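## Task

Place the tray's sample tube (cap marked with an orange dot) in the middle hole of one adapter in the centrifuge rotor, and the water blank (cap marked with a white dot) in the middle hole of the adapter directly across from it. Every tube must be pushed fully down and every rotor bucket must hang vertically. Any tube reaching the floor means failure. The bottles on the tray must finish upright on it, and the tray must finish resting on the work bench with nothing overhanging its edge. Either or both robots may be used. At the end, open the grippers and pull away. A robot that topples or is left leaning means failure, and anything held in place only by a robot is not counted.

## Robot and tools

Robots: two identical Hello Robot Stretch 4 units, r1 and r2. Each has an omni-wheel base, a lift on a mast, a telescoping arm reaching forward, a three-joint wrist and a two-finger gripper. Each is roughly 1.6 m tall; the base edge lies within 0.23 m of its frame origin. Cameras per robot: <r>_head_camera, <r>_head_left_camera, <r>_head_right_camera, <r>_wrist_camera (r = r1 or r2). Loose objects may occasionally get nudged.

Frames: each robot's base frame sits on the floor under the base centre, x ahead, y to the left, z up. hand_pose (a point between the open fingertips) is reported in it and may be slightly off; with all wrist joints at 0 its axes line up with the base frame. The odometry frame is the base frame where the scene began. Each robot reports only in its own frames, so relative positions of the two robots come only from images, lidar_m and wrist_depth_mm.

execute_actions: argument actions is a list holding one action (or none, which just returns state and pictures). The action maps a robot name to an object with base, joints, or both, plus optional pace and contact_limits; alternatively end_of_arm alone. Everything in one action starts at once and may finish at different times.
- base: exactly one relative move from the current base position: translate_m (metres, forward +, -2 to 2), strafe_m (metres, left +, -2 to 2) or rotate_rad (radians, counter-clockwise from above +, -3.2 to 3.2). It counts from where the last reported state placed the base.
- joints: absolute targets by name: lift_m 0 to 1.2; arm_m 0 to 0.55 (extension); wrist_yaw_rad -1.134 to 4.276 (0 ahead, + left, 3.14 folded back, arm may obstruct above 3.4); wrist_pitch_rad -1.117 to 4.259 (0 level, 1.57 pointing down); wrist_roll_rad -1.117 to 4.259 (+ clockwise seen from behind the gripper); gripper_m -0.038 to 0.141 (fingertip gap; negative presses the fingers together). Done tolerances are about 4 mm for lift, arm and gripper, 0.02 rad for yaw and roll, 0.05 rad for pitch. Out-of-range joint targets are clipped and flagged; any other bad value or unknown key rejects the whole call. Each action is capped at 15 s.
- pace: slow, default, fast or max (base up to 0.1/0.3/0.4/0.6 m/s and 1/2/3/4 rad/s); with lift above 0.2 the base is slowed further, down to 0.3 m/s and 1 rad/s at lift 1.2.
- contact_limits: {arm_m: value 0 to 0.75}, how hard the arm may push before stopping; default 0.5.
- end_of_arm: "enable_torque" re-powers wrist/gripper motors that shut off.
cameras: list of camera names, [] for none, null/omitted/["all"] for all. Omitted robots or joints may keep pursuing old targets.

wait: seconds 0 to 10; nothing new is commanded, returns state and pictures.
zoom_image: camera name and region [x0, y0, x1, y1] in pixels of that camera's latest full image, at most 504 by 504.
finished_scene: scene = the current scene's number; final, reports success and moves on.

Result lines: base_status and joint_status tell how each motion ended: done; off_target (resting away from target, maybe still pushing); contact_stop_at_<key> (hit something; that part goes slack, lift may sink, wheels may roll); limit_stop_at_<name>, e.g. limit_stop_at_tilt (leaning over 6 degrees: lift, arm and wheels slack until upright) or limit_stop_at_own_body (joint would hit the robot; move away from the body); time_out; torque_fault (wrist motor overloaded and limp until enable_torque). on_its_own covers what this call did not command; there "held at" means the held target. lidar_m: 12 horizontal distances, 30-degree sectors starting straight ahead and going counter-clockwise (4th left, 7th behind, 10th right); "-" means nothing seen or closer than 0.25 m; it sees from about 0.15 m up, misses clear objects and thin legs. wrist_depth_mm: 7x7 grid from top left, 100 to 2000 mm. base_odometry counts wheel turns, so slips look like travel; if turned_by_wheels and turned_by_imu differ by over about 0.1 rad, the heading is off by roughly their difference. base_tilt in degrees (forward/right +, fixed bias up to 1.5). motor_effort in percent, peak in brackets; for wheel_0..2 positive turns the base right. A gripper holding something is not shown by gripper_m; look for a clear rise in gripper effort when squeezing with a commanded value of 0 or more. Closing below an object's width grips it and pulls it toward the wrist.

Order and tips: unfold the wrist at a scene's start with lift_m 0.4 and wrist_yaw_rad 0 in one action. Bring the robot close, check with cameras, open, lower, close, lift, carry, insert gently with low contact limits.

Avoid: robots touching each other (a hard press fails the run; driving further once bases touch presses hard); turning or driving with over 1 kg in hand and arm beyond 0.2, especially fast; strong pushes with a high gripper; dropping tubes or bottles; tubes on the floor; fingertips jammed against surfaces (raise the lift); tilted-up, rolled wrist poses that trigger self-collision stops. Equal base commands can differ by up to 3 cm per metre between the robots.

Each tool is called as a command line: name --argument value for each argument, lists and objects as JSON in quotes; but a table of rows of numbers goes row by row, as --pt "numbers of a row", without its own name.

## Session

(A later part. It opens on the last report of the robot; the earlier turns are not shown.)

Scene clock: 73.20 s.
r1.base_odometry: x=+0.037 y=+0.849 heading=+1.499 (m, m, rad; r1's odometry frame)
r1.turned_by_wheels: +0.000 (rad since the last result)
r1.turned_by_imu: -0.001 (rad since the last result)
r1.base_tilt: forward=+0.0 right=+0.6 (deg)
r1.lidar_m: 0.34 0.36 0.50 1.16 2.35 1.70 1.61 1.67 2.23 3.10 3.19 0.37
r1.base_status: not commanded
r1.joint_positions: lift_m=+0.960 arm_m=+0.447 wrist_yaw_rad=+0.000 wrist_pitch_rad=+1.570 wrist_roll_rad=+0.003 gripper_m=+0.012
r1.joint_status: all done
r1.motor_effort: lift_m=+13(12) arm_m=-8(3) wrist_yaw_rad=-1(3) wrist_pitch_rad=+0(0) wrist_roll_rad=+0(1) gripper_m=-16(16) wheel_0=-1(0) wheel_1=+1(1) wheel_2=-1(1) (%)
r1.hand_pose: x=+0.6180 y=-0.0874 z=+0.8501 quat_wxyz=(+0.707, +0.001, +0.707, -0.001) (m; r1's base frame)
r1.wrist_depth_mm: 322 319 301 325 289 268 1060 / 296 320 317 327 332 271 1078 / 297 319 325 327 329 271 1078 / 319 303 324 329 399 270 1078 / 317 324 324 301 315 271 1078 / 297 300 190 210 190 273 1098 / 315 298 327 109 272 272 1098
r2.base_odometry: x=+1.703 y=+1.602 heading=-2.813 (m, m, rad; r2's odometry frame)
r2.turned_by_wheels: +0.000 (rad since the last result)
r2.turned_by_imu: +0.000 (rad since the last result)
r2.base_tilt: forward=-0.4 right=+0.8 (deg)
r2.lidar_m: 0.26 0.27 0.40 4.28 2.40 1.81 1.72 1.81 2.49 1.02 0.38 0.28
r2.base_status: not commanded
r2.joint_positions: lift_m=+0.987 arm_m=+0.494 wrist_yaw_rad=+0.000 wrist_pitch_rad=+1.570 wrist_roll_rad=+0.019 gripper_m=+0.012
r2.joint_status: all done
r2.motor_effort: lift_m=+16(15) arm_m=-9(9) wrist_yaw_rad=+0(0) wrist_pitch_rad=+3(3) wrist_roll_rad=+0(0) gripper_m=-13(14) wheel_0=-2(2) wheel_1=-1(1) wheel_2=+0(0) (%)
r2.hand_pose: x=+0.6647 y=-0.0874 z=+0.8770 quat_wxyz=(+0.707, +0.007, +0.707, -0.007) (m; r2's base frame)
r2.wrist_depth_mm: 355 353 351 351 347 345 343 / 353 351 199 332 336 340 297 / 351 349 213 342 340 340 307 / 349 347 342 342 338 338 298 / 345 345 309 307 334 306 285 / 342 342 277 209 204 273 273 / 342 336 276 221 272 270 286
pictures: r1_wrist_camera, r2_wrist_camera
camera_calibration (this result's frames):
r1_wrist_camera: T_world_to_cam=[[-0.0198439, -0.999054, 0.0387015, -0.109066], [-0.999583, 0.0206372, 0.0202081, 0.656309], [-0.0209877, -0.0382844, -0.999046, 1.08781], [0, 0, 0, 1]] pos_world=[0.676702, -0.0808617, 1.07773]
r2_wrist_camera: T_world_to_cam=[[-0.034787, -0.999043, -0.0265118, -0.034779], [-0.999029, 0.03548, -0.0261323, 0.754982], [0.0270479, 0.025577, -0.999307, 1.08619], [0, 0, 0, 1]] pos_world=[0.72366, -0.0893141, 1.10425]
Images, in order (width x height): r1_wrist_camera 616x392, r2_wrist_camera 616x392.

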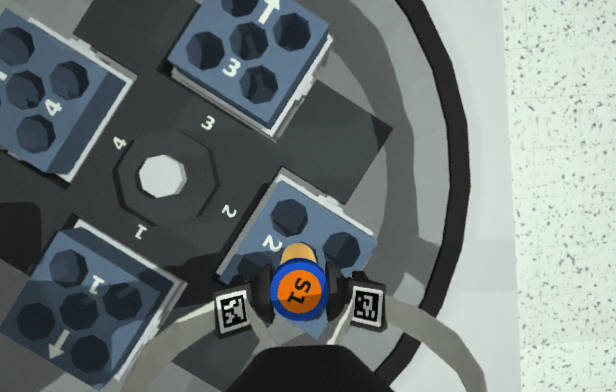

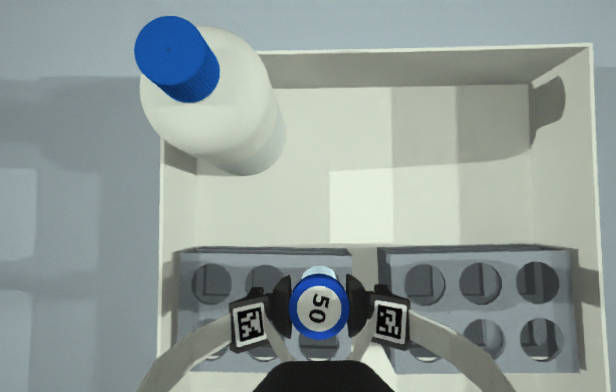

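execute_actions --actions '[{"r1":{"joints":{"lift_m":0.912},"pace":"slow"},"r2":{"joints":{"lift_m":1.1}}}]' --cameras '["r2_wrist_camera"]'

execute_actions --actions '[{"r1":{"joints":{"gripper_m":0.05}},"r2":{"base":{"rotate_rad":-0.05}}}]' --cameras '["r1_wrist_camera"]'

execute_actions --actions '[{"r1":{"joints":{"lift_m":1.05},"pace":"fast"},"r2":{"base":{"strafe_m":-0.3},"pace":"fast"}}]' --cameras '["r1_wrist_camera"]'

Scene clock: 78.53 s.
r1.base_odometry: x=+0.037 y=+0.849 heading=+1.499 (m, m, rad; r1's odometry frame)
r1.turned_by_wheels: +0.000 (rad since the last result)
r1.turned_by_imu: -0.001 (rad since the last result)
r1.base_tilt: forward=+0.0 right=+0.7 (deg)
r1.lidar_m: 0.35 0.36 0.49 1.17 2.38 1.69 1.60 1.67 2.25 3.10 3.19 0.38
r1.base_status: not commanded
r1.joint_positions: lift_m=+0.912 arm_m=+0.447 wrist_yaw_rad=+0.000 wrist_pitch_rad=+1.570 wrist_roll_rad=+0.003 gripper_m=+0.012
r1.joint_status: all done
r1.motor_effort: lift_m=+13(12) arm_m=-8(8) wrist_yaw_rad=-1(0) wrist_pitch_rad=-1(1) wrist_roll_rad=-2(1) gripper_m=-18(18) wheel_0=+0(0) wheel_1=+1(1) wheel_2=-1(1) (%)
r1.hand_pose: x=+0.6180 y=-0.0874 z=+0.8021 quat_wxyz=(+0.707, +0.001, +0.707, -0.001) (m; r1's base frame)
r1.wrist_depth_mm: 271 271 259 274 287 220 1042 / 250 274 276 279 315 221 1042 / 272 254 276 278 281 222 1042 / 273 254 277 281 364 223 1042 / 265 276 277 254 293 224 640 / 248 276 190 209 190 224 640 / 250 255 278 109 243 224 640
r2.base_odometry: x=+1.703 y=+1.602 heading=-2.813 (m, m, rad; r2's odometry frame)
r2.turned_by_wheels: +0.000 (rad since the last result)
r2.turned_by_imu: +0.000 (rad since the last result)
r2.base_tilt: forward=-0.3 right=+0.8 (deg)
r2.lidar_m: 0.26 0.27 0.41 4.27 2.40 1.81 1.73 1.80 2.51 1.01 0.37 0.28
r2.base_status: not commanded
r2.joint_positions: lift_m=+1.100 arm_m=+0.494 wrist_yaw_rad=+0.000 wrist_pitch_rad=+1.570 wrist_roll_rad=+0.019 gripper_m=+0.012
r2.joint_status: all done
r2.motor_effort: lift_m=+22(23) arm_m=-8(9) wrist_yaw_rad=+0(0) wrist_pitch_rad=+3(3) wrist_roll_rad=+0(0) gripper_m=-12(13) wheel_0=-2(2) wheel_1=-1(1) wheel_2=+0(0) (%)
r2.hand_pose: x=+0.6647 y=-0.0874 z=+0.9895 quat_wxyz=(+0.707, +0.007, +0.707, -0.007) (m; r2's base frame)
r2.wrist_depth_mm: 477 473 473 466 462 466 462 / 469 466 466 466 462 459 452 / 466 469 317 455 455 452 455 / 459 459 459 455 452 445 449 / 462 459 427 445 418 402 445 / 459 455 375 209 204 384 439 / 455 452 427 307 442 379 439
pictures: r2_wrist_camera
camera_calibration (this result's frames):
r2_wrist_camera: T_world_to_cam=[[-0.0347873, -0.999043, -0.0265118, -0.0317967], [-0.999029, 0.0354803, -0.0261323, 0.75792], [0.0270479, 0.025577, -0.999307, 1.1986], [0, 0, 0, 1]] pos_world=[0.723658, -0.0893141, 1.21674]
Images, in order (width x height): r2_wrist_camera 616x392.

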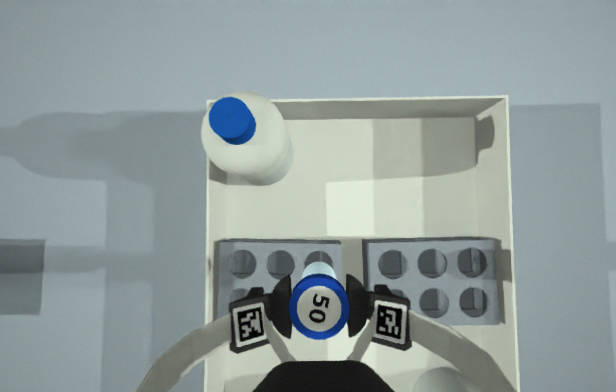

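Scene clock: 79.70 s.
r1.base_odometry: x=+0.037 y=+0.849 heading=+1.499 (m, m, rad; r1's odometry frame)
r1.turned_by_wheels: +0.000 (rad since the last result)
r1.turned_by_imu: +0.000 (rad since the last result)
r1.base_tilt: forward=-0.1 right=+0.8 (deg)
r1.lidar_m: 0.34 0.33 0.49 1.16 2.37 1.70 1.61 1.67 2.25 3.10 3.20 0.35
r1.base_status: not commanded
r1.joint_positions: lift_m=+0.912 arm_m=+0.447 wrist_yaw_rad=+0.000 wrist_pitch_rad=+1.570 wrist_roll_rad=+0.003 gripper_m=+0.050
r1.joint_status: all done
r1.motor_effort: lift_m=+13(13) arm_m=-8(8) wrist_yaw_rad=+1(2) wrist_pitch_rad=-1(2) wrist_roll_rad=-1(2) gripper_m=-2(14) wheel_0=-1(0) wheel_1=+1(1) wheel_2=+0(1) (%)
r1.hand_pose: x=+0.6180 y=-0.0874 z=+0.8021 quat_wxyz=(+0.707, +0.001, +0.707, -0.001) (m; r1's base frame)
r1.wrist_depth_mm: 271 272 259 273 286 220 1025 / 251 272 273 278 317 222 1025 / 273 255 277 279 282 222 1042 / 272 254 277 281 364 223 1042 / 266 276 277 254 289 224 640 / 248 277 195 253 200 224 634 / 249 258 279 109 242 224 640
r2.base_odometry: x=+1.703 y=+1.602 heading=-2.863 (m, m, rad; r2's odometry frame)
r2.turned_by_wheels: -0.050 (rad since the last result)
r2.turned_by_imu: -0.049 (rad since the last result)
r2.base_tilt: forward=-0.3 right=+0.7 (deg)
r2.lidar_m: 0.26 0.28 0.39 4.28 2.55 1.81 1.73 1.78 2.38 1.16 0.38 0.28
r2.base_status: done
r2.joint_positions: lift_m=+1.100 arm_m=+0.494 wrist_yaw_rad=+0.000 wrist_pitch_rad=+1.570 wrist_roll_rad=+0.019 gripper_m=+0.012
r2.joint_status: not commanded
r2.motor_effort: lift_m=+22(22) arm_m=-8(9) wrist_yaw_rad=+1(0) wrist_pitch_rad=+1(1) wrist_roll_rad=+0(0) gripper_m=-13(11) wheel_0=+3(4) wheel_1=+1(7) wheel_2=+1(6) (%)
r2.hand_pose: x=+0.6646 y=-0.0874 z=+0.9895 quat_wxyz=(+0.707, +0.007, +0.707, -0.007) (m; r2's base frame)
r2.wrist_depth_mm: 473 473 469 469 466 462 459 / 469 469 466 462 462 462 462 / 473 466 317 459 455 455 455 / 462 462 455 455 452 449 449 / 462 459 427 424 421 445 445 / 459 455 387 209 204 442 442 / 455 449 445 307 397 366 445
pictures: r1_wrist_camera
camera_calibration (this result's frames):
r1_wrist_camera: T_world_to_cam=[[-0.0198437, -0.999054, 0.0387015, -0.107209], [-0.999583, 0.020637, 0.0202082, 0.657278], [-0.0209878, -0.0382844, -0.999046, 1.03987], [0, 0, 0, 1]] pos_world=[0.6767, -0.0808616, 1.02974]
Images, in order (width x height): r1_wrist_camera 616x392.

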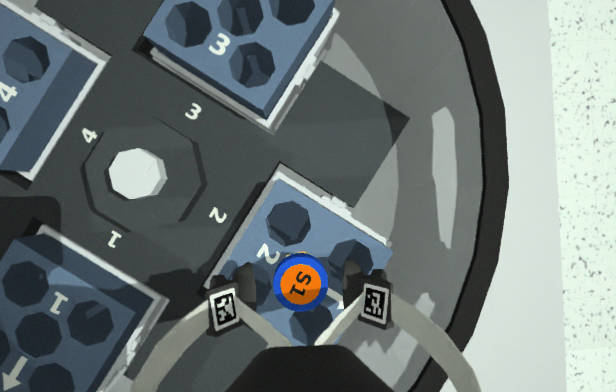

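Scene clock: 81.93 s.
r1.base_odometry: x=+0.037 y=+0.849 heading=+1.499 (m, m, rad; r1's odometry frame)
r1.turned_by_wheels: +0.000 (rad since the last result)
r1.turned_by_imu: -0.001 (rad since the last result)
r1.base_tilt: forward=-0.1 right=+0.7 (deg)
r1.lidar_m: 0.34 0.36 0.49 0.87 2.38 1.68 1.60 1.65 2.24 3.10 3.21 0.37
r1.base_status: not commanded
r1.joint_positions: lift_m=+1.050 arm_m=+0.447 wrist_yaw_rad=+0.000 wrist_pitch_rad=+1.570 wrist_roll_rad=+0.003 gripper_m=+0.050
r1.joint_status: all done
r1.motor_effort: lift_m=+22(23) arm_m=-8(8) wrist_yaw_rad=+1(1) wrist_pitch_rad=-1(0) wrist_roll_rad=+0(1) gripper_m=-4(5) wheel_0=+0(0) wheel_1=+1(1) wheel_2=-1(1) (%)
r1.hand_pose: x=+0.6180 y=-0.0874 z=+0.9394 quat_wxyz=(+0.707, +0.001, +0.707, -0.001) (m; r1's base frame)
r1.wrist_depth_mm: 375 421 433 410 355 1138 1160 / 387 407 407 433 357 1182 1182 / 402 410 410 415 394 1160 1182 / 407 407 407 418 407 1182 1182 / 413 392 413 392 362 1182 1205 / 384 392 196 449 199 1182 1182 / 347 382 430 109 359 1182 1205
r2.base_odometry: x=+1.621 y=+1.890 heading=-2.863 (m, m, rad; r2's odometry frame)
r2.turned_by_wheels: +0.000 (rad since the last result)
r2.turned_by_imu: +0.000 (rad since the last result)
r2.base_tilt: forward=-0.3 right=+0.9 (deg)
r2.lidar_m: 0.26 0.27 0.40 4.58 2.51 1.82 1.71 1.76 2.39 0.88 0.40 0.29
r2.base_status: done
r2.joint_positions: lift_m=+1.100 arm_m=+0.494 wrist_yaw_rad=+0.000 wrist_pitch_rad=+1.570 wrist_roll_rad=+0.019 gripper_m=+0.012
r2.joint_status: not commanded
r2.motor_effort: lift_m=+21(22) arm_m=-8(8) wrist_yaw_rad=+1(0) wrist_pitch_rad=+3(3) wrist_roll_rad=-1(0) gripper_m=-13(13) wheel_0=+2(11) wheel_1=-2(11) wheel_2=+0(1) (%)
r2.hand_pose: x=+0.6646 y=-0.0874 z=+0.9895 quat_wxyz=(+0.707, +0.007, +0.707, -0.007) (m; r2's base frame)
r2.wrist_depth_mm: 480 473 469 469 466 462 462 / 473 469 466 462 459 462 459 / 462 462 459 455 452 455 452 / 462 459 462 452 455 452 452 / 430 424 452 452 452 452 449 / 410 394 387 208 203 449 442 / 452 445 449 309 442 442 442
pictures: r1_wrist_camera
camera_calibration (this result's frames):
r1_wrist_camera: T_world_to_cam=[[-0.0198438, -0.999054, 0.0387015, -0.112524], [-0.999583, 0.0206372, 0.0202082, 0.654489], [-0.0209878, -0.0382844, -0.999046, 1.17704], [0, 0, 0, 1]] pos_world=[0.676687, -0.0808617, 1.16705]
Images, in order (width x height): r1_wrist_camera 616x392.

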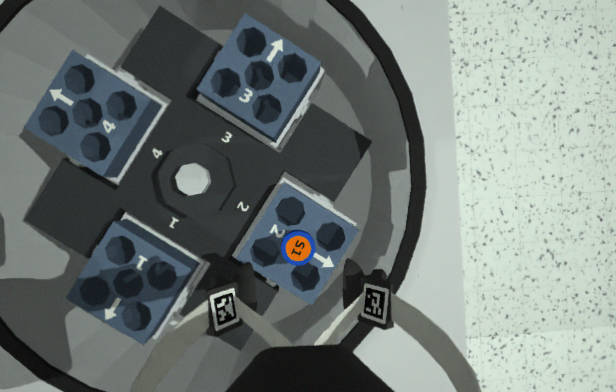

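execute_actions --actions '[{"r1":{"base":{"strafe_m":-0.95},"joints":{"arm_m":0.01},"pace":"max"},"r2":{"base":{"strafe_m":-0.87},"joints":{"arm_m":0.51},"pace":"fast"}}]' --cameras '["r2_wrist_camera"]'

zoom_image --camera "r2_wrist_camera" --region '[230, 170, 410, 340]'

Scene clock: 88.23 s.
r1.base_odometry: x=+0.984 y=+0.781 heading=+1.499 (m, m, rad; r1's odometry frame)
r1.turned_by_wheels: +0.000 (rad since the last result)
r1.turned_by_imu: -0.002 (rad since the last result)
r1.base_tilt: forward=-0.1 right=+0.7 (deg)
r1.lidar_m: 3.09 0.81 0.67 0.94 2.32 1.68 1.57 1.63 2.22 2.14 2.22 2.98
r1.base_status: done
r1.joint_positions: lift_m=+1.050 arm_m=+0.011 wrist_yaw_rad=+0.000 wrist_pitch_rad=+1.570 wrist_roll_rad=+0.003 gripper_m=+0.050
r1.joint_status: all done
r1.motor_effort: lift_m=+21(22) arm_m=-8(8) wrist_yaw_rad=+0(2) wrist_pitch_rad=-1(3) wrist_roll_rad=+0(1) gripper_m=-4(7) wheel_0=-1(7) wheel_1=+1(9) wheel_2=-1(0) (%)
r1.hand_pose: x=+0.1824 y=-0.0874 z=+0.9394 quat_wxyz=(+0.707, +0.001, +0.707, -0.001) (m; r1's base frame)
r1.wrist_depth_mm: 960 1138 1138 1138 1160 1138 1160 / 960 1138 1118 1160 1182 1160 1182 / 1118 1118 1138 1160 1182 1160 1182 / 1138 1118 1160 1160 1160 1182 1182 / 1118 1138 946 946 1182 1182 1205 / 1118 1138 195 946 200 1182 1205 / 1138 1138 1160 109 1182 1182 1205
r2.base_odometry: x=+1.382 y=+2.727 heading=-2.863 (m, m, rad; r2's odometry frame)
r2.turned_by_wheels: +0.000 (rad since the last result)
r2.turned_by_imu: -0.001 (rad since the last result)
r2.base_tilt: forward=-0.4 right=+0.8 (deg)
r2.lidar_m: 0.28 0.30 0.43 1.05 2.50 1.80 1.70 1.74 2.32 0.95 0.45 0.32
r2.base_status: done
r2.joint_positions: lift_m=+1.100 arm_m=+0.508 wrist_yaw_rad=+0.000 wrist_pitch_rad=+1.570 wrist_roll_rad=+0.019 gripper_m=+0.012
r2.joint_status: all done
r2.motor_effort: lift_m=+21(21) arm_m=+9(8) wrist_yaw_rad=+0(0) wrist_pitch_rad=+2(2) wrist_roll_rad=+0(1) gripper_m=-13(13) wheel_0=+2(11) wheel_1=-1(10) wheel_2=+0(0) (%)
r2.hand_pose: x=+0.6796 y=-0.0874 z=+0.9895 quat_wxyz=(+0.707, +0.007, +0.707, -0.007) (m; r2's base frame)
r2.wrist_depth_mm: 1281 322 330 340 349 362 379 / 691 421 418 418 413 415 415 / 1255 1098 418 415 504 459 410 / 1255 1255 415 535 477 449 442 / 1255 1255 413 442 469 466 466 / 1255 1229 404 210 203 462 469 / 1255 1229 402 304 449 402 445
pictures: r2_wrist_camera
camera_calibration (this result's frames):
r2_wrist_camera: T_world_to_cam=[[-0.0348625, -0.99904, -0.026512, -0.0312243], [-0.999026, 0.0355556, -0.0261374, 0.772842], [0.027055, 0.025575, -0.999307, 1.19826], [0, 0, 0, 1]] pos_world=[0.738581, -0.0893186, 1.2168]
Images, in order (width x height): r2_wrist_camera 616x392.

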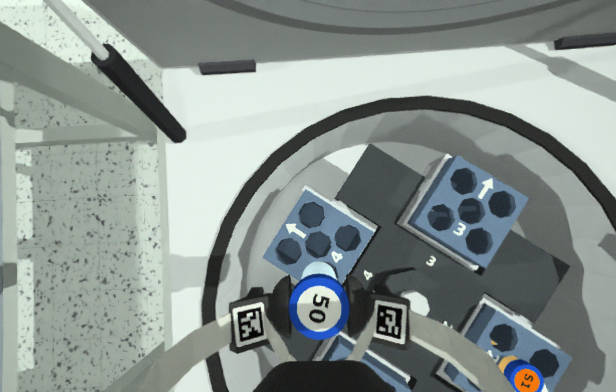

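Region (230, 170, 410, 340) of r2_wrist_camera's 616x392 image, scaled by 2.800.

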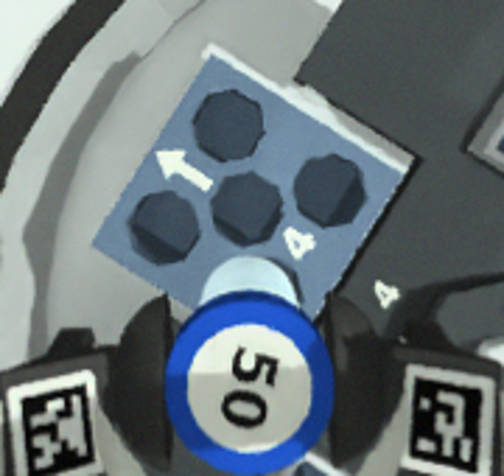

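execute_actions --actions '[{"r2":{"base":{"strafe_m":0.002},"joints":{"arm_m":0.526,"lift_m":1.02}}}]' --cameras '["r2_wrist_camera"]'

zoom_image --camera "r2_wrist_camera" --region '[230, 170, 410, 340]'

Scene clock: 92.53 s.
r1.base_odometry: x=+0.984 y=+0.781 heading=+1.499 (m, m, rad; r1's odometry frame)
r1.turned_by_wheels: +0.000 (rad since the last result)
r1.turned_by_imu: -0.001 (rad since the last result)
r1.base_tilt: forward=+0.0 right=+0.7 (deg)
r1.lidar_m: 3.11 0.80 0.67 0.94 2.33 1.66 1.58 1.65 2.17 2.15 2.22 2.97
r1.base_status: not commanded
r1.joint_positions: lift_m=+1.050 arm_m=+0.011 wrist_yaw_rad=+0.000 wrist_pitch_rad=+1.570 wrist_roll_rad=+0.003 gripper_m=+0.050
r1.joint_status: not commanded
r1.motor_effort: lift_m=+21(22) arm_m=-8(8) wrist_yaw_rad=+0(0) wrist_pitch_rad=-2(2) wrist_roll_rad=+0(0) gripper_m=-6(3) wheel_0=+0(0) wheel_1=+1(1) wheel_2=-1(1) (%)
r1.hand_pose: x=+0.1824 y=-0.0874 z=+0.9394 quat_wxyz=(+0.707, +0.001, +0.707, -0.001) (m; r1's base frame)
r1.wrist_depth_mm: 976 1098 1118 1160 1138 1138 1182 / 960 1118 1118 1118 1160 1160 1182 / 1118 1138 1138 1160 1160 1160 1182 / 1118 1118 1138 1160 1160 1160 1205 / 1118 1138 946 946 1160 1182 1205 / 1138 1138 195 946 199 1182 1182 / 1138 1138 1160 109 1160 1160 1182
r2.base_odometry: x=+1.382 y=+2.725 heading=-2.863 (m, m, rad; r2's odometry frame)
r2.turned_by_wheels: +0.000 (rad since the last result)
r2.turned_by_imu: +0.000 (rad since the last result)
r2.base_tilt: forward=-0.3 right=+0.8 (deg)
r2.lidar_m: 0.28 0.29 0.44 1.06 2.49 1.81 1.68 1.75 2.34 0.93 0.44 0.30
r2.base_status: done
r2.joint_positions: lift_m=+1.020 arm_m=+0.524 wrist_yaw_rad=+0.000 wrist_pitch_rad=+1.570 wrist_roll_rad=+0.019 gripper_m=+0.012
r2.joint_status: all done
r2.motor_effort: lift_m=+16(20) arm_m=+9(9) wrist_yaw_rad=+1(1) wrist_pitch_rad=+0(2) wrist_roll_rad=+0(0) gripper_m=-14(14) wheel_0=+0(3) wheel_1=-1(6) wheel_2=+0(1) (%)
r2.hand_pose: x=+0.6955 y=-0.0874 z=+0.9099 quat_wxyz=(+0.707, +0.007, +0.707, -0.007) (m; r2's base frame)
r2.wrist_depth_mm: 262 296 301 310 322 334 330 / 591 338 338 334 332 330 332 / 1160 336 336 334 430 413 345 / 1182 1182 332 512 389 366 389 / 1160 1138 343 364 387 379 384 / 1182 1138 324 209 204 382 382 / 1138 917 359 278 366 359 382
pictures: r2_wrist_camera
camera_calibration (this result's frames):
r2_wrist_camera: T_world_to_cam=[[-0.0348877, -0.99904, -0.0265085, -0.0327629], [-0.999028, 0.0355782, -0.0260387, 0.786624], [0.0269568, 0.0255743, -0.999309, 1.11838], [0, 0, 0, 1]] pos_world=[0.754568, -0.0893199, 1.13722]
Images, in order (width x height): r2_wrist_camera 616x392.

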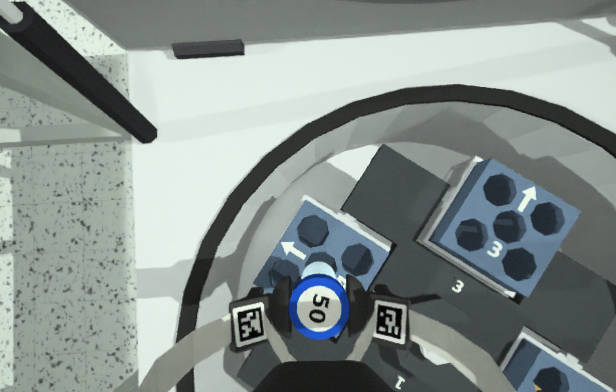

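Region (230, 170, 410, 340) of r2_wrist_camera's 616x392 image, scaled by 2.800.

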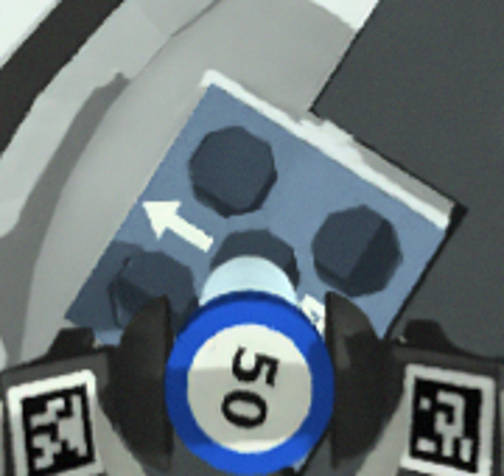

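execute_actions --actions '[{"r2":{"joints":{"lift_m":0.911},"pace":"slow"}}]' --cameras '["r2_wrist_camera"]'

Scene clock: 95.43 s.
r1.base_odometry: x=+0.984 y=+0.781 heading=+1.499 (m, m, rad; r1's odometry frame)
r1.turned_by_wheels: +0.000 (rad since the last result)
r1.turned_by_imu: -0.001 (rad since the last result)
r1.base_tilt: forward=+0.0 right=+0.8 (deg)
r1.lidar_m: 3.11 0.80 0.68 0.95 2.33 1.66 1.58 1.64 2.21 2.12 2.24 2.95
r1.base_status: not commanded
r1.joint_positions: lift_m=+1.050 arm_m=+0.011 wrist_yaw_rad=+0.000 wrist_pitch_rad=+1.570 wrist_roll_rad=+0.003 gripper_m=+0.050
r1.joint_status: not commanded
r1.motor_effort: lift_m=+22(21) arm_m=-7(8) wrist_yaw_rad=+0(0) wrist_pitch_rad=-1(2) wrist_roll_rad=-1(1) gripper_m=-4(5) wheel_0=+0(0) wheel_1=+1(1) wheel_2=-1(1) (%)
r1.hand_pose: x=+0.1824 y=-0.0874 z=+0.9394 quat_wxyz=(+0.707, +0.001, +0.707, -0.001) (m; r1's base frame)
r1.wrist_depth_mm: 976 1118 1118 1138 1160 1160 1160 / 960 1138 1138 1138 1160 1138 1160 / 1118 1118 1160 1138 1182 1160 1182 / 1118 1138 1118 1182 1160 1182 1160 / 1118 1118 931 946 1160 1182 1205 / 1118 1138 195 946 200 1205 1205 / 1118 1138 1138 109 1182 1205 1182
r2.base_odometry: x=+1.382 y=+2.725 heading=-2.863 (m, m, rad; r2's odometry frame)
r2.turned_by_wheels: +0.000 (rad since the last result)
r2.turned_by_imu: +0.000 (rad since the last result)
r2.base_tilt: forward=-0.5 right=+0.8 (deg)
r2.lidar_m: 0.28 0.30 0.41 1.08 2.50 1.80 1.68 1.74 2.33 0.94 0.45 0.31
r2.base_status: not commanded
r2.joint_positions: lift_m=+0.911 arm_m=+0.524 wrist_yaw_rad=+0.000 wrist_pitch_rad=+1.570 wrist_roll_rad=+0.019 gripper_m=+0.012
r2.joint_status: all done
r2.motor_effort: lift_m=+15(17) arm_m=+9(9) wrist_yaw_rad=+0(0) wrist_pitch_rad=+2(2) wrist_roll_rad=+0(0) gripper_m=-13(14) wheel_0=+0(0) wheel_1=-1(1) wheel_2=+0(0) (%)
r2.hand_pose: x=+0.6955 y=-0.0874 z=+0.8010 quat_wxyz=(+0.707, +0.007, +0.707, -0.007) (m; r2's base frame)
r2.wrist_depth_mm: 229 228 227 226 224 224 223 / 220 227 225 224 259 283 267 / 227 224 224 310 336 373 286 / 224 224 242 399 282 281 253 / 223 221 314 254 281 278 253 / 221 220 283 209 203 276 274 / 219 214 300 211 272 248 273
pictures: r2_wrist_camera
camera_calibration (this result's frames):
r2_wrist_camera: T_world_to_cam=[[-0.0348872, -0.99904, -0.0265092, -0.0356509], [-0.999027, 0.0355782, -0.0260561, 0.783808], [0.0269742, 0.0255743, -0.999309, 1.00948], [0, 0, 0, 1]] pos_world=[0.754572, -0.0893199, 1.02826]
Images, in order (width x height): r2_wrist_camera 616x392.

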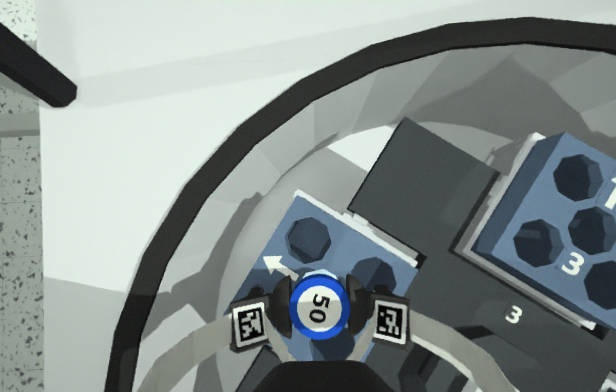

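execute_actions --actions '[{"r2":{"joints":{"gripper_m":0.05}}}]' --cameras '["r2_wrist_camera"]'

execute_actions --actions '[{"r2":{"joints":{"lift_m":0.99},"pace":"max"}}]' --cameras '["r2_wrist_camera"]'

execute_actions --actions '[{"r2":{"base":{"translate_m":-0.3},"joints":{"lift_m":1.1,"arm_m":0.01},"pace":"max"}}]' --cameras '["r2_head_left_camera","r1_head_left_camera"]'

Scene clock: 99.30 s.
r1.base_odometry: x=+0.984 y=+0.781 heading=+1.499 (m, m, rad; r1's odometry frame)
r1.turned_by_wheels: +0.000 (rad since the last result)
r1.turned_by_imu: -0.001 (rad since the last result)
r1.base_tilt: forward=-0.1 right=+0.7 (deg)
r1.lidar_m: 3.10 0.78 0.67 0.94 2.33 1.66 1.56 1.63 2.19 2.15 2.22 2.98
r1.base_status: not commanded
r1.joint_positions: lift_m=+1.050 arm_m=+0.011 wrist_yaw_rad=+0.000 wrist_pitch_rad=+1.570 wrist_roll_rad=+0.003 gripper_m=+0.050
r1.joint_status: not commanded
r1.motor_effort: lift_m=+22(22) arm_m=-7(7) wrist_yaw_rad=+2(1) wrist_pitch_rad=-2(2) wrist_roll_rad=+1(0) gripper_m=-4(5) wheel_0=+0(0) wheel_1=+0(1) wheel_2=-1(1) (%)
r1.hand_pose: x=+0.1824 y=-0.0874 z=+0.9394 quat_wxyz=(+0.707, +0.001, +0.707, -0.001) (m; r1's base frame)
r1.wrist_depth_mm: 960 1118 1118 1138 1160 1160 1160 / 960 1118 1138 1160 1160 1160 1160 / 1118 1118 1138 1160 1160 1160 1205 / 1138 1118 1138 1160 1160 1160 1160 / 1138 1138 931 946 1160 1160 1182 / 1118 1138 195 960 199 1182 1182 / 1138 1138 1138 109 1160 1182 1182
r2.base_odometry: x=+1.382 y=+2.725 heading=-2.863 (m, m, rad; r2's odometry frame)
r2.turned_by_wheels: +0.000 (rad since the last result)
r2.turned_by_imu: +0.000 (rad since the last result)
r2.base_tilt: forward=-0.3 right=+0.8 (deg)
r2.lidar_m: 0.29 0.28 0.42 1.07 2.50 1.79 1.68 1.73 2.35 0.94 0.45 0.31
r2.base_status: not commanded
r2.joint_positions: lift_m=+0.911 arm_m=+0.524 wrist_yaw_rad=+0.000 wrist_pitch_rad=+1.570 wrist_roll_rad=+0.019 gripper_m=+0.050
r2.joint_status: all done
r2.motor_effort: lift_m=+15(15) arm_m=+9(9) wrist_yaw_rad=+0(0) wrist_pitch_rad=+3(2) wrist_roll_rad=+0(0) gripper_m=-3(12) wheel_0=+0(0) wheel_1=-1(1) wheel_2=+0(0) (%)
r2.hand_pose: x=+0.6955 y=-0.0874 z=+0.8010 quat_wxyz=(+0.707, +0.007, +0.707, -0.007) (m; r2's base frame)
r2.wrist_depth_mm: 229 229 227 226 225 224 223 / 220 227 225 224 258 283 267 / 227 225 224 310 334 373 283 / 225 222 239 402 281 279 253 / 223 222 314 254 279 279 254 / 1025 220 264 224 211 277 274 / 1060 218 314 158 274 255 272
pictures: r2_wrist_camera
camera_calibration (this result's frames):
r2_wrist_camera: T_world_to_cam=[[-0.0348872, -0.99904, -0.0265092, -0.0356508], [-0.999027, 0.0355782, -0.0260562, 0.783809], [0.0269743, 0.0255743, -0.999309, 1.00948], [0, 0, 0, 1]] pos_world=[0.754573, -0.0893199, 1.02826]
Images, in order (width x height): r2_wrist_camera 616x392.

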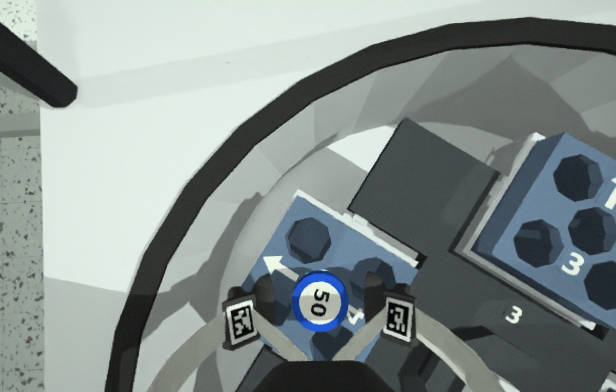

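Scene clock: 100.13 s.
r1.base_odometry: x=+0.984 y=+0.781 heading=+1.499 (m, m, rad; r1's odometry frame)
r1.turned_by_wheels: +0.000 (rad since the last result)
r1.turned_by_imu: +0.000 (rad since the last result)
r1.base_tilt: forward=+0.1 right=+0.7 (deg)
r1.lidar_m: 3.08 0.79 0.68 0.93 2.32 1.67 1.59 1.64 2.20 2.14 2.23 2.96
r1.base_status: not commanded
r1.joint_positions: lift_m=+1.050 arm_m=+0.011 wrist_yaw_rad=+0.000 wrist_pitch_rad=+1.570 wrist_roll_rad=+0.003 gripper_m=+0.050
r1.joint_status: not commanded
r1.motor_effort: lift_m=+22(21) arm_m=-8(8) wrist_yaw_rad=-2(4) wrist_pitch_rad=-3(2) wrist_roll_rad=+0(0) gripper_m=-4(5) wheel_0=+0(0) wheel_1=+1(0) wheel_2=-1(1) (%)
r1.hand_pose: x=+0.1824 y=-0.0874 z=+0.9394 quat_wxyz=(+0.707, +0.001, +0.707, -0.001) (m; r1's base frame)
r1.wrist_depth_mm: 976 1138 1138 1138 1160 1182 1160 / 960 1138 1138 1160 1160 1182 1182 / 1118 1138 1138 1160 1160 1160 1182 / 1118 1118 1138 1160 1182 1160 1205 / 1138 1118 931 946 1160 1182 1182 / 1138 1160 195 946 200 1205 1205 / 1118 1098 1160 109 1160 1182 1182
r2.base_odometry: x=+1.382 y=+2.725 heading=-2.863 (m, m, rad; r2's odometry frame)
r2.turned_by_wheels: +0.000 (rad since the last result)
r2.turned_by_imu: +0.000 (rad since the last result)
r2.base_tilt: forward=-0.2 right=+0.8 (deg)
r2.lidar_m: 0.28 0.30 0.44 1.06 2.51 1.78 1.69 1.75 2.35 0.95 0.45 0.30
r2.base_status: not commanded
r2.joint_positions: lift_m=+0.990 arm_m=+0.524 wrist_yaw_rad=+0.000 wrist_pitch_rad=+1.570 wrist_roll_rad=+0.019 gripper_m=+0.050
r2.joint_status: all done
r2.motor_effort: lift_m=+20(23) arm_m=+9(9) wrist_yaw_rad=+0(0) wrist_pitch_rad=+2(3) wrist_roll_rad=-1(0) gripper_m=-4(4) wheel_0=+0(0) wheel_1=-1(1) wheel_2=+0(0) (%)
r2.hand_pose: x=+0.6956 y=-0.0874 z=+0.8796 quat_wxyz=(+0.707, +0.007, +0.707, -0.007) (m; r2's base frame)
r2.wrist_depth_mm: 1160 297 294 307 304 304 303 / 580 307 307 304 303 301 300 / 1138 306 304 309 430 404 347 / 1138 303 301 480 359 349 338 / 1118 303 334 332 357 355 340 / 1098 300 293 330 211 353 353 / 1118 297 355 157 334 332 351
pictures: r2_wrist_camera
camera_calibration (this result's frames):
r2_wrist_camera: T_world_to_cam=[[-0.0348857, -0.99904, -0.0265111, -0.0335653], [-0.999026, 0.0355782, -0.0261118, 0.78593], [0.0270299, 0.0255743, -0.999307, 1.088], [0, 0, 0, 1]] pos_world=[0.754584, -0.0893199, 1.10688]
Images, in order (width x height): r2_wrist_camera 616x392.

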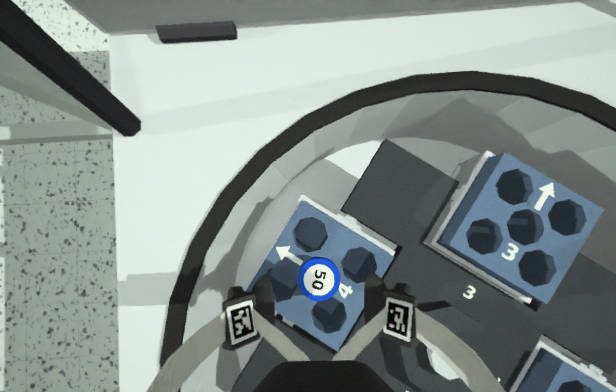

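Scene clock: 102.40 s.
r1.base_odometry: x=+0.984 y=+0.781 heading=+1.499 (m, m, rad; r1's odometry frame)
r1.turned_by_wheels: +0.000 (rad since the last result)
r1.turned_by_imu: -0.001 (rad since the last result)
r1.base_tilt: forward=+0.0 right=+0.7 (deg)
r1.lidar_m: 3.10 0.82 0.67 0.97 0.96 1.68 1.57 1.63 2.20 2.15 2.20 2.97
r1.base_status: not commanded
r1.joint_positions: lift_m=+1.050 arm_m=+0.011 wrist_yaw_rad=+0.000 wrist_pitch_rad=+1.570 wrist_roll_rad=+0.003 gripper_m=+0.050
r1.joint_status: not commanded
r1.motor_effort: lift_m=+21(22) arm_m=-8(8) wrist_yaw_rad=+4(1) wrist_pitch_rad=+0(0) wrist_roll_rad=+0(1) gripper_m=-5(5) wheel_0=+0(0) wheel_1=+1(1) wheel_2=-1(0) (%)
r1.hand_pose: x=+0.1824 y=-0.0874 z=+0.9394 quat_wxyz=(+0.707, +0.001, +0.707, -0.001) (m; r1's base frame)
r1.wrist_depth_mm: 976 1138 1118 1160 1160 1160 1160 / 960 1138 1138 1160 1138 1160 1182 / 1118 1138 1160 1160 1160 1182 1182 / 1118 1098 1138 1160 1160 1182 1182 / 1138 1138 946 946 1160 1182 1160 / 1118 1118 195 946 200 1205 1182 / 1138 1118 1138 109 1160 1182 1205
r2.base_odometry: x=+1.671 y=+2.807 heading=-2.863 (m, m, rad; r2's odometry frame)
r2.turned_by_wheels: +0.000 (rad since the last result)
r2.turned_by_imu: -0.001 (rad since the last result)
r2.base_tilt: forward=-0.3 right=+0.8 (deg)
r2.lidar_m: 0.58 0.62 0.86 5.42 2.08 1.49 1.38 1.44 1.91 0.97 0.97 0.62
r2.base_status: done
r2.joint_positions: lift_m=+1.100 arm_m=+0.012 wrist_yaw_rad=+0.000 wrist_pitch_rad=+1.570 wrist_roll_rad=+0.019 gripper_m=+0.050
r2.joint_status: all done
r2.motor_effort: lift_m=+20(26) arm_m=-9(10) wrist_yaw_rad=+1(0) wrist_pitch_rad=+2(1) wrist_roll_rad=+0(1) gripper_m=-3(5) wheel_0=-3(8) wheel_1=-2(8) wheel_2=-1(13) (%)
r2.hand_pose: x=+0.1825 y=-0.0874 z=+0.9896 quat_wxyz=(+0.707, +0.007, +0.707, -0.007) (m; r2's base frame)
r2.wrist_depth_mm: 1281 1336 723 732 759 798 1229 / 1281 1255 1205 1060 1098 1229 1229 / 1281 1229 1281 1255 1229 1229 1255 / 1255 1255 1229 1229 1229 1205 1182 / 1229 1255 1255 1025 1255 1255 1229 / 1255 1229 991 991 211 1205 1205 / 1255 1229 1008 158 1205 1205 1205
pictures: r1_head_left_camera, r2_head_left_camera
Images, in order (width x height): r1_head_left_camera 420x672, r2_head_left_camera 420x672.

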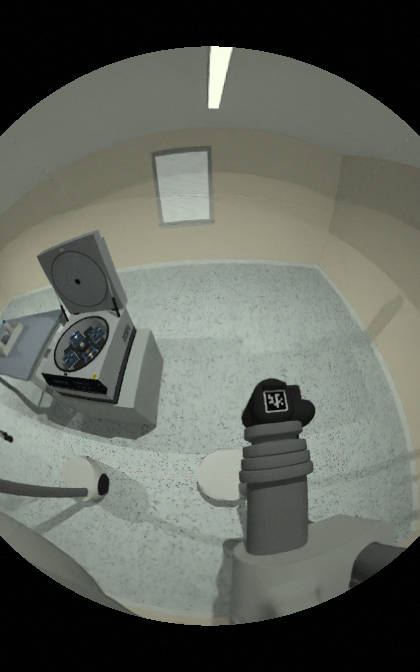

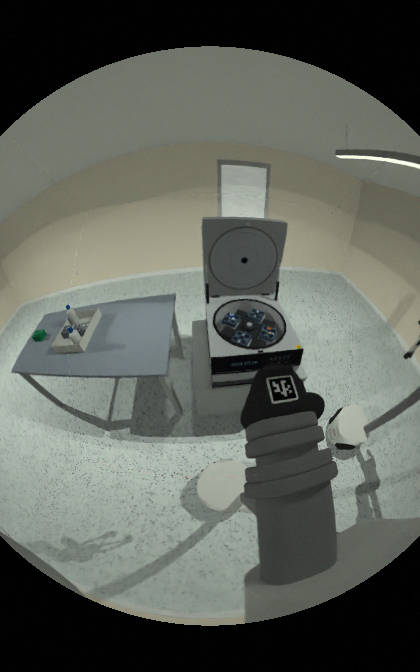

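finished_scene --scene 2

The scene is finished: the task was done.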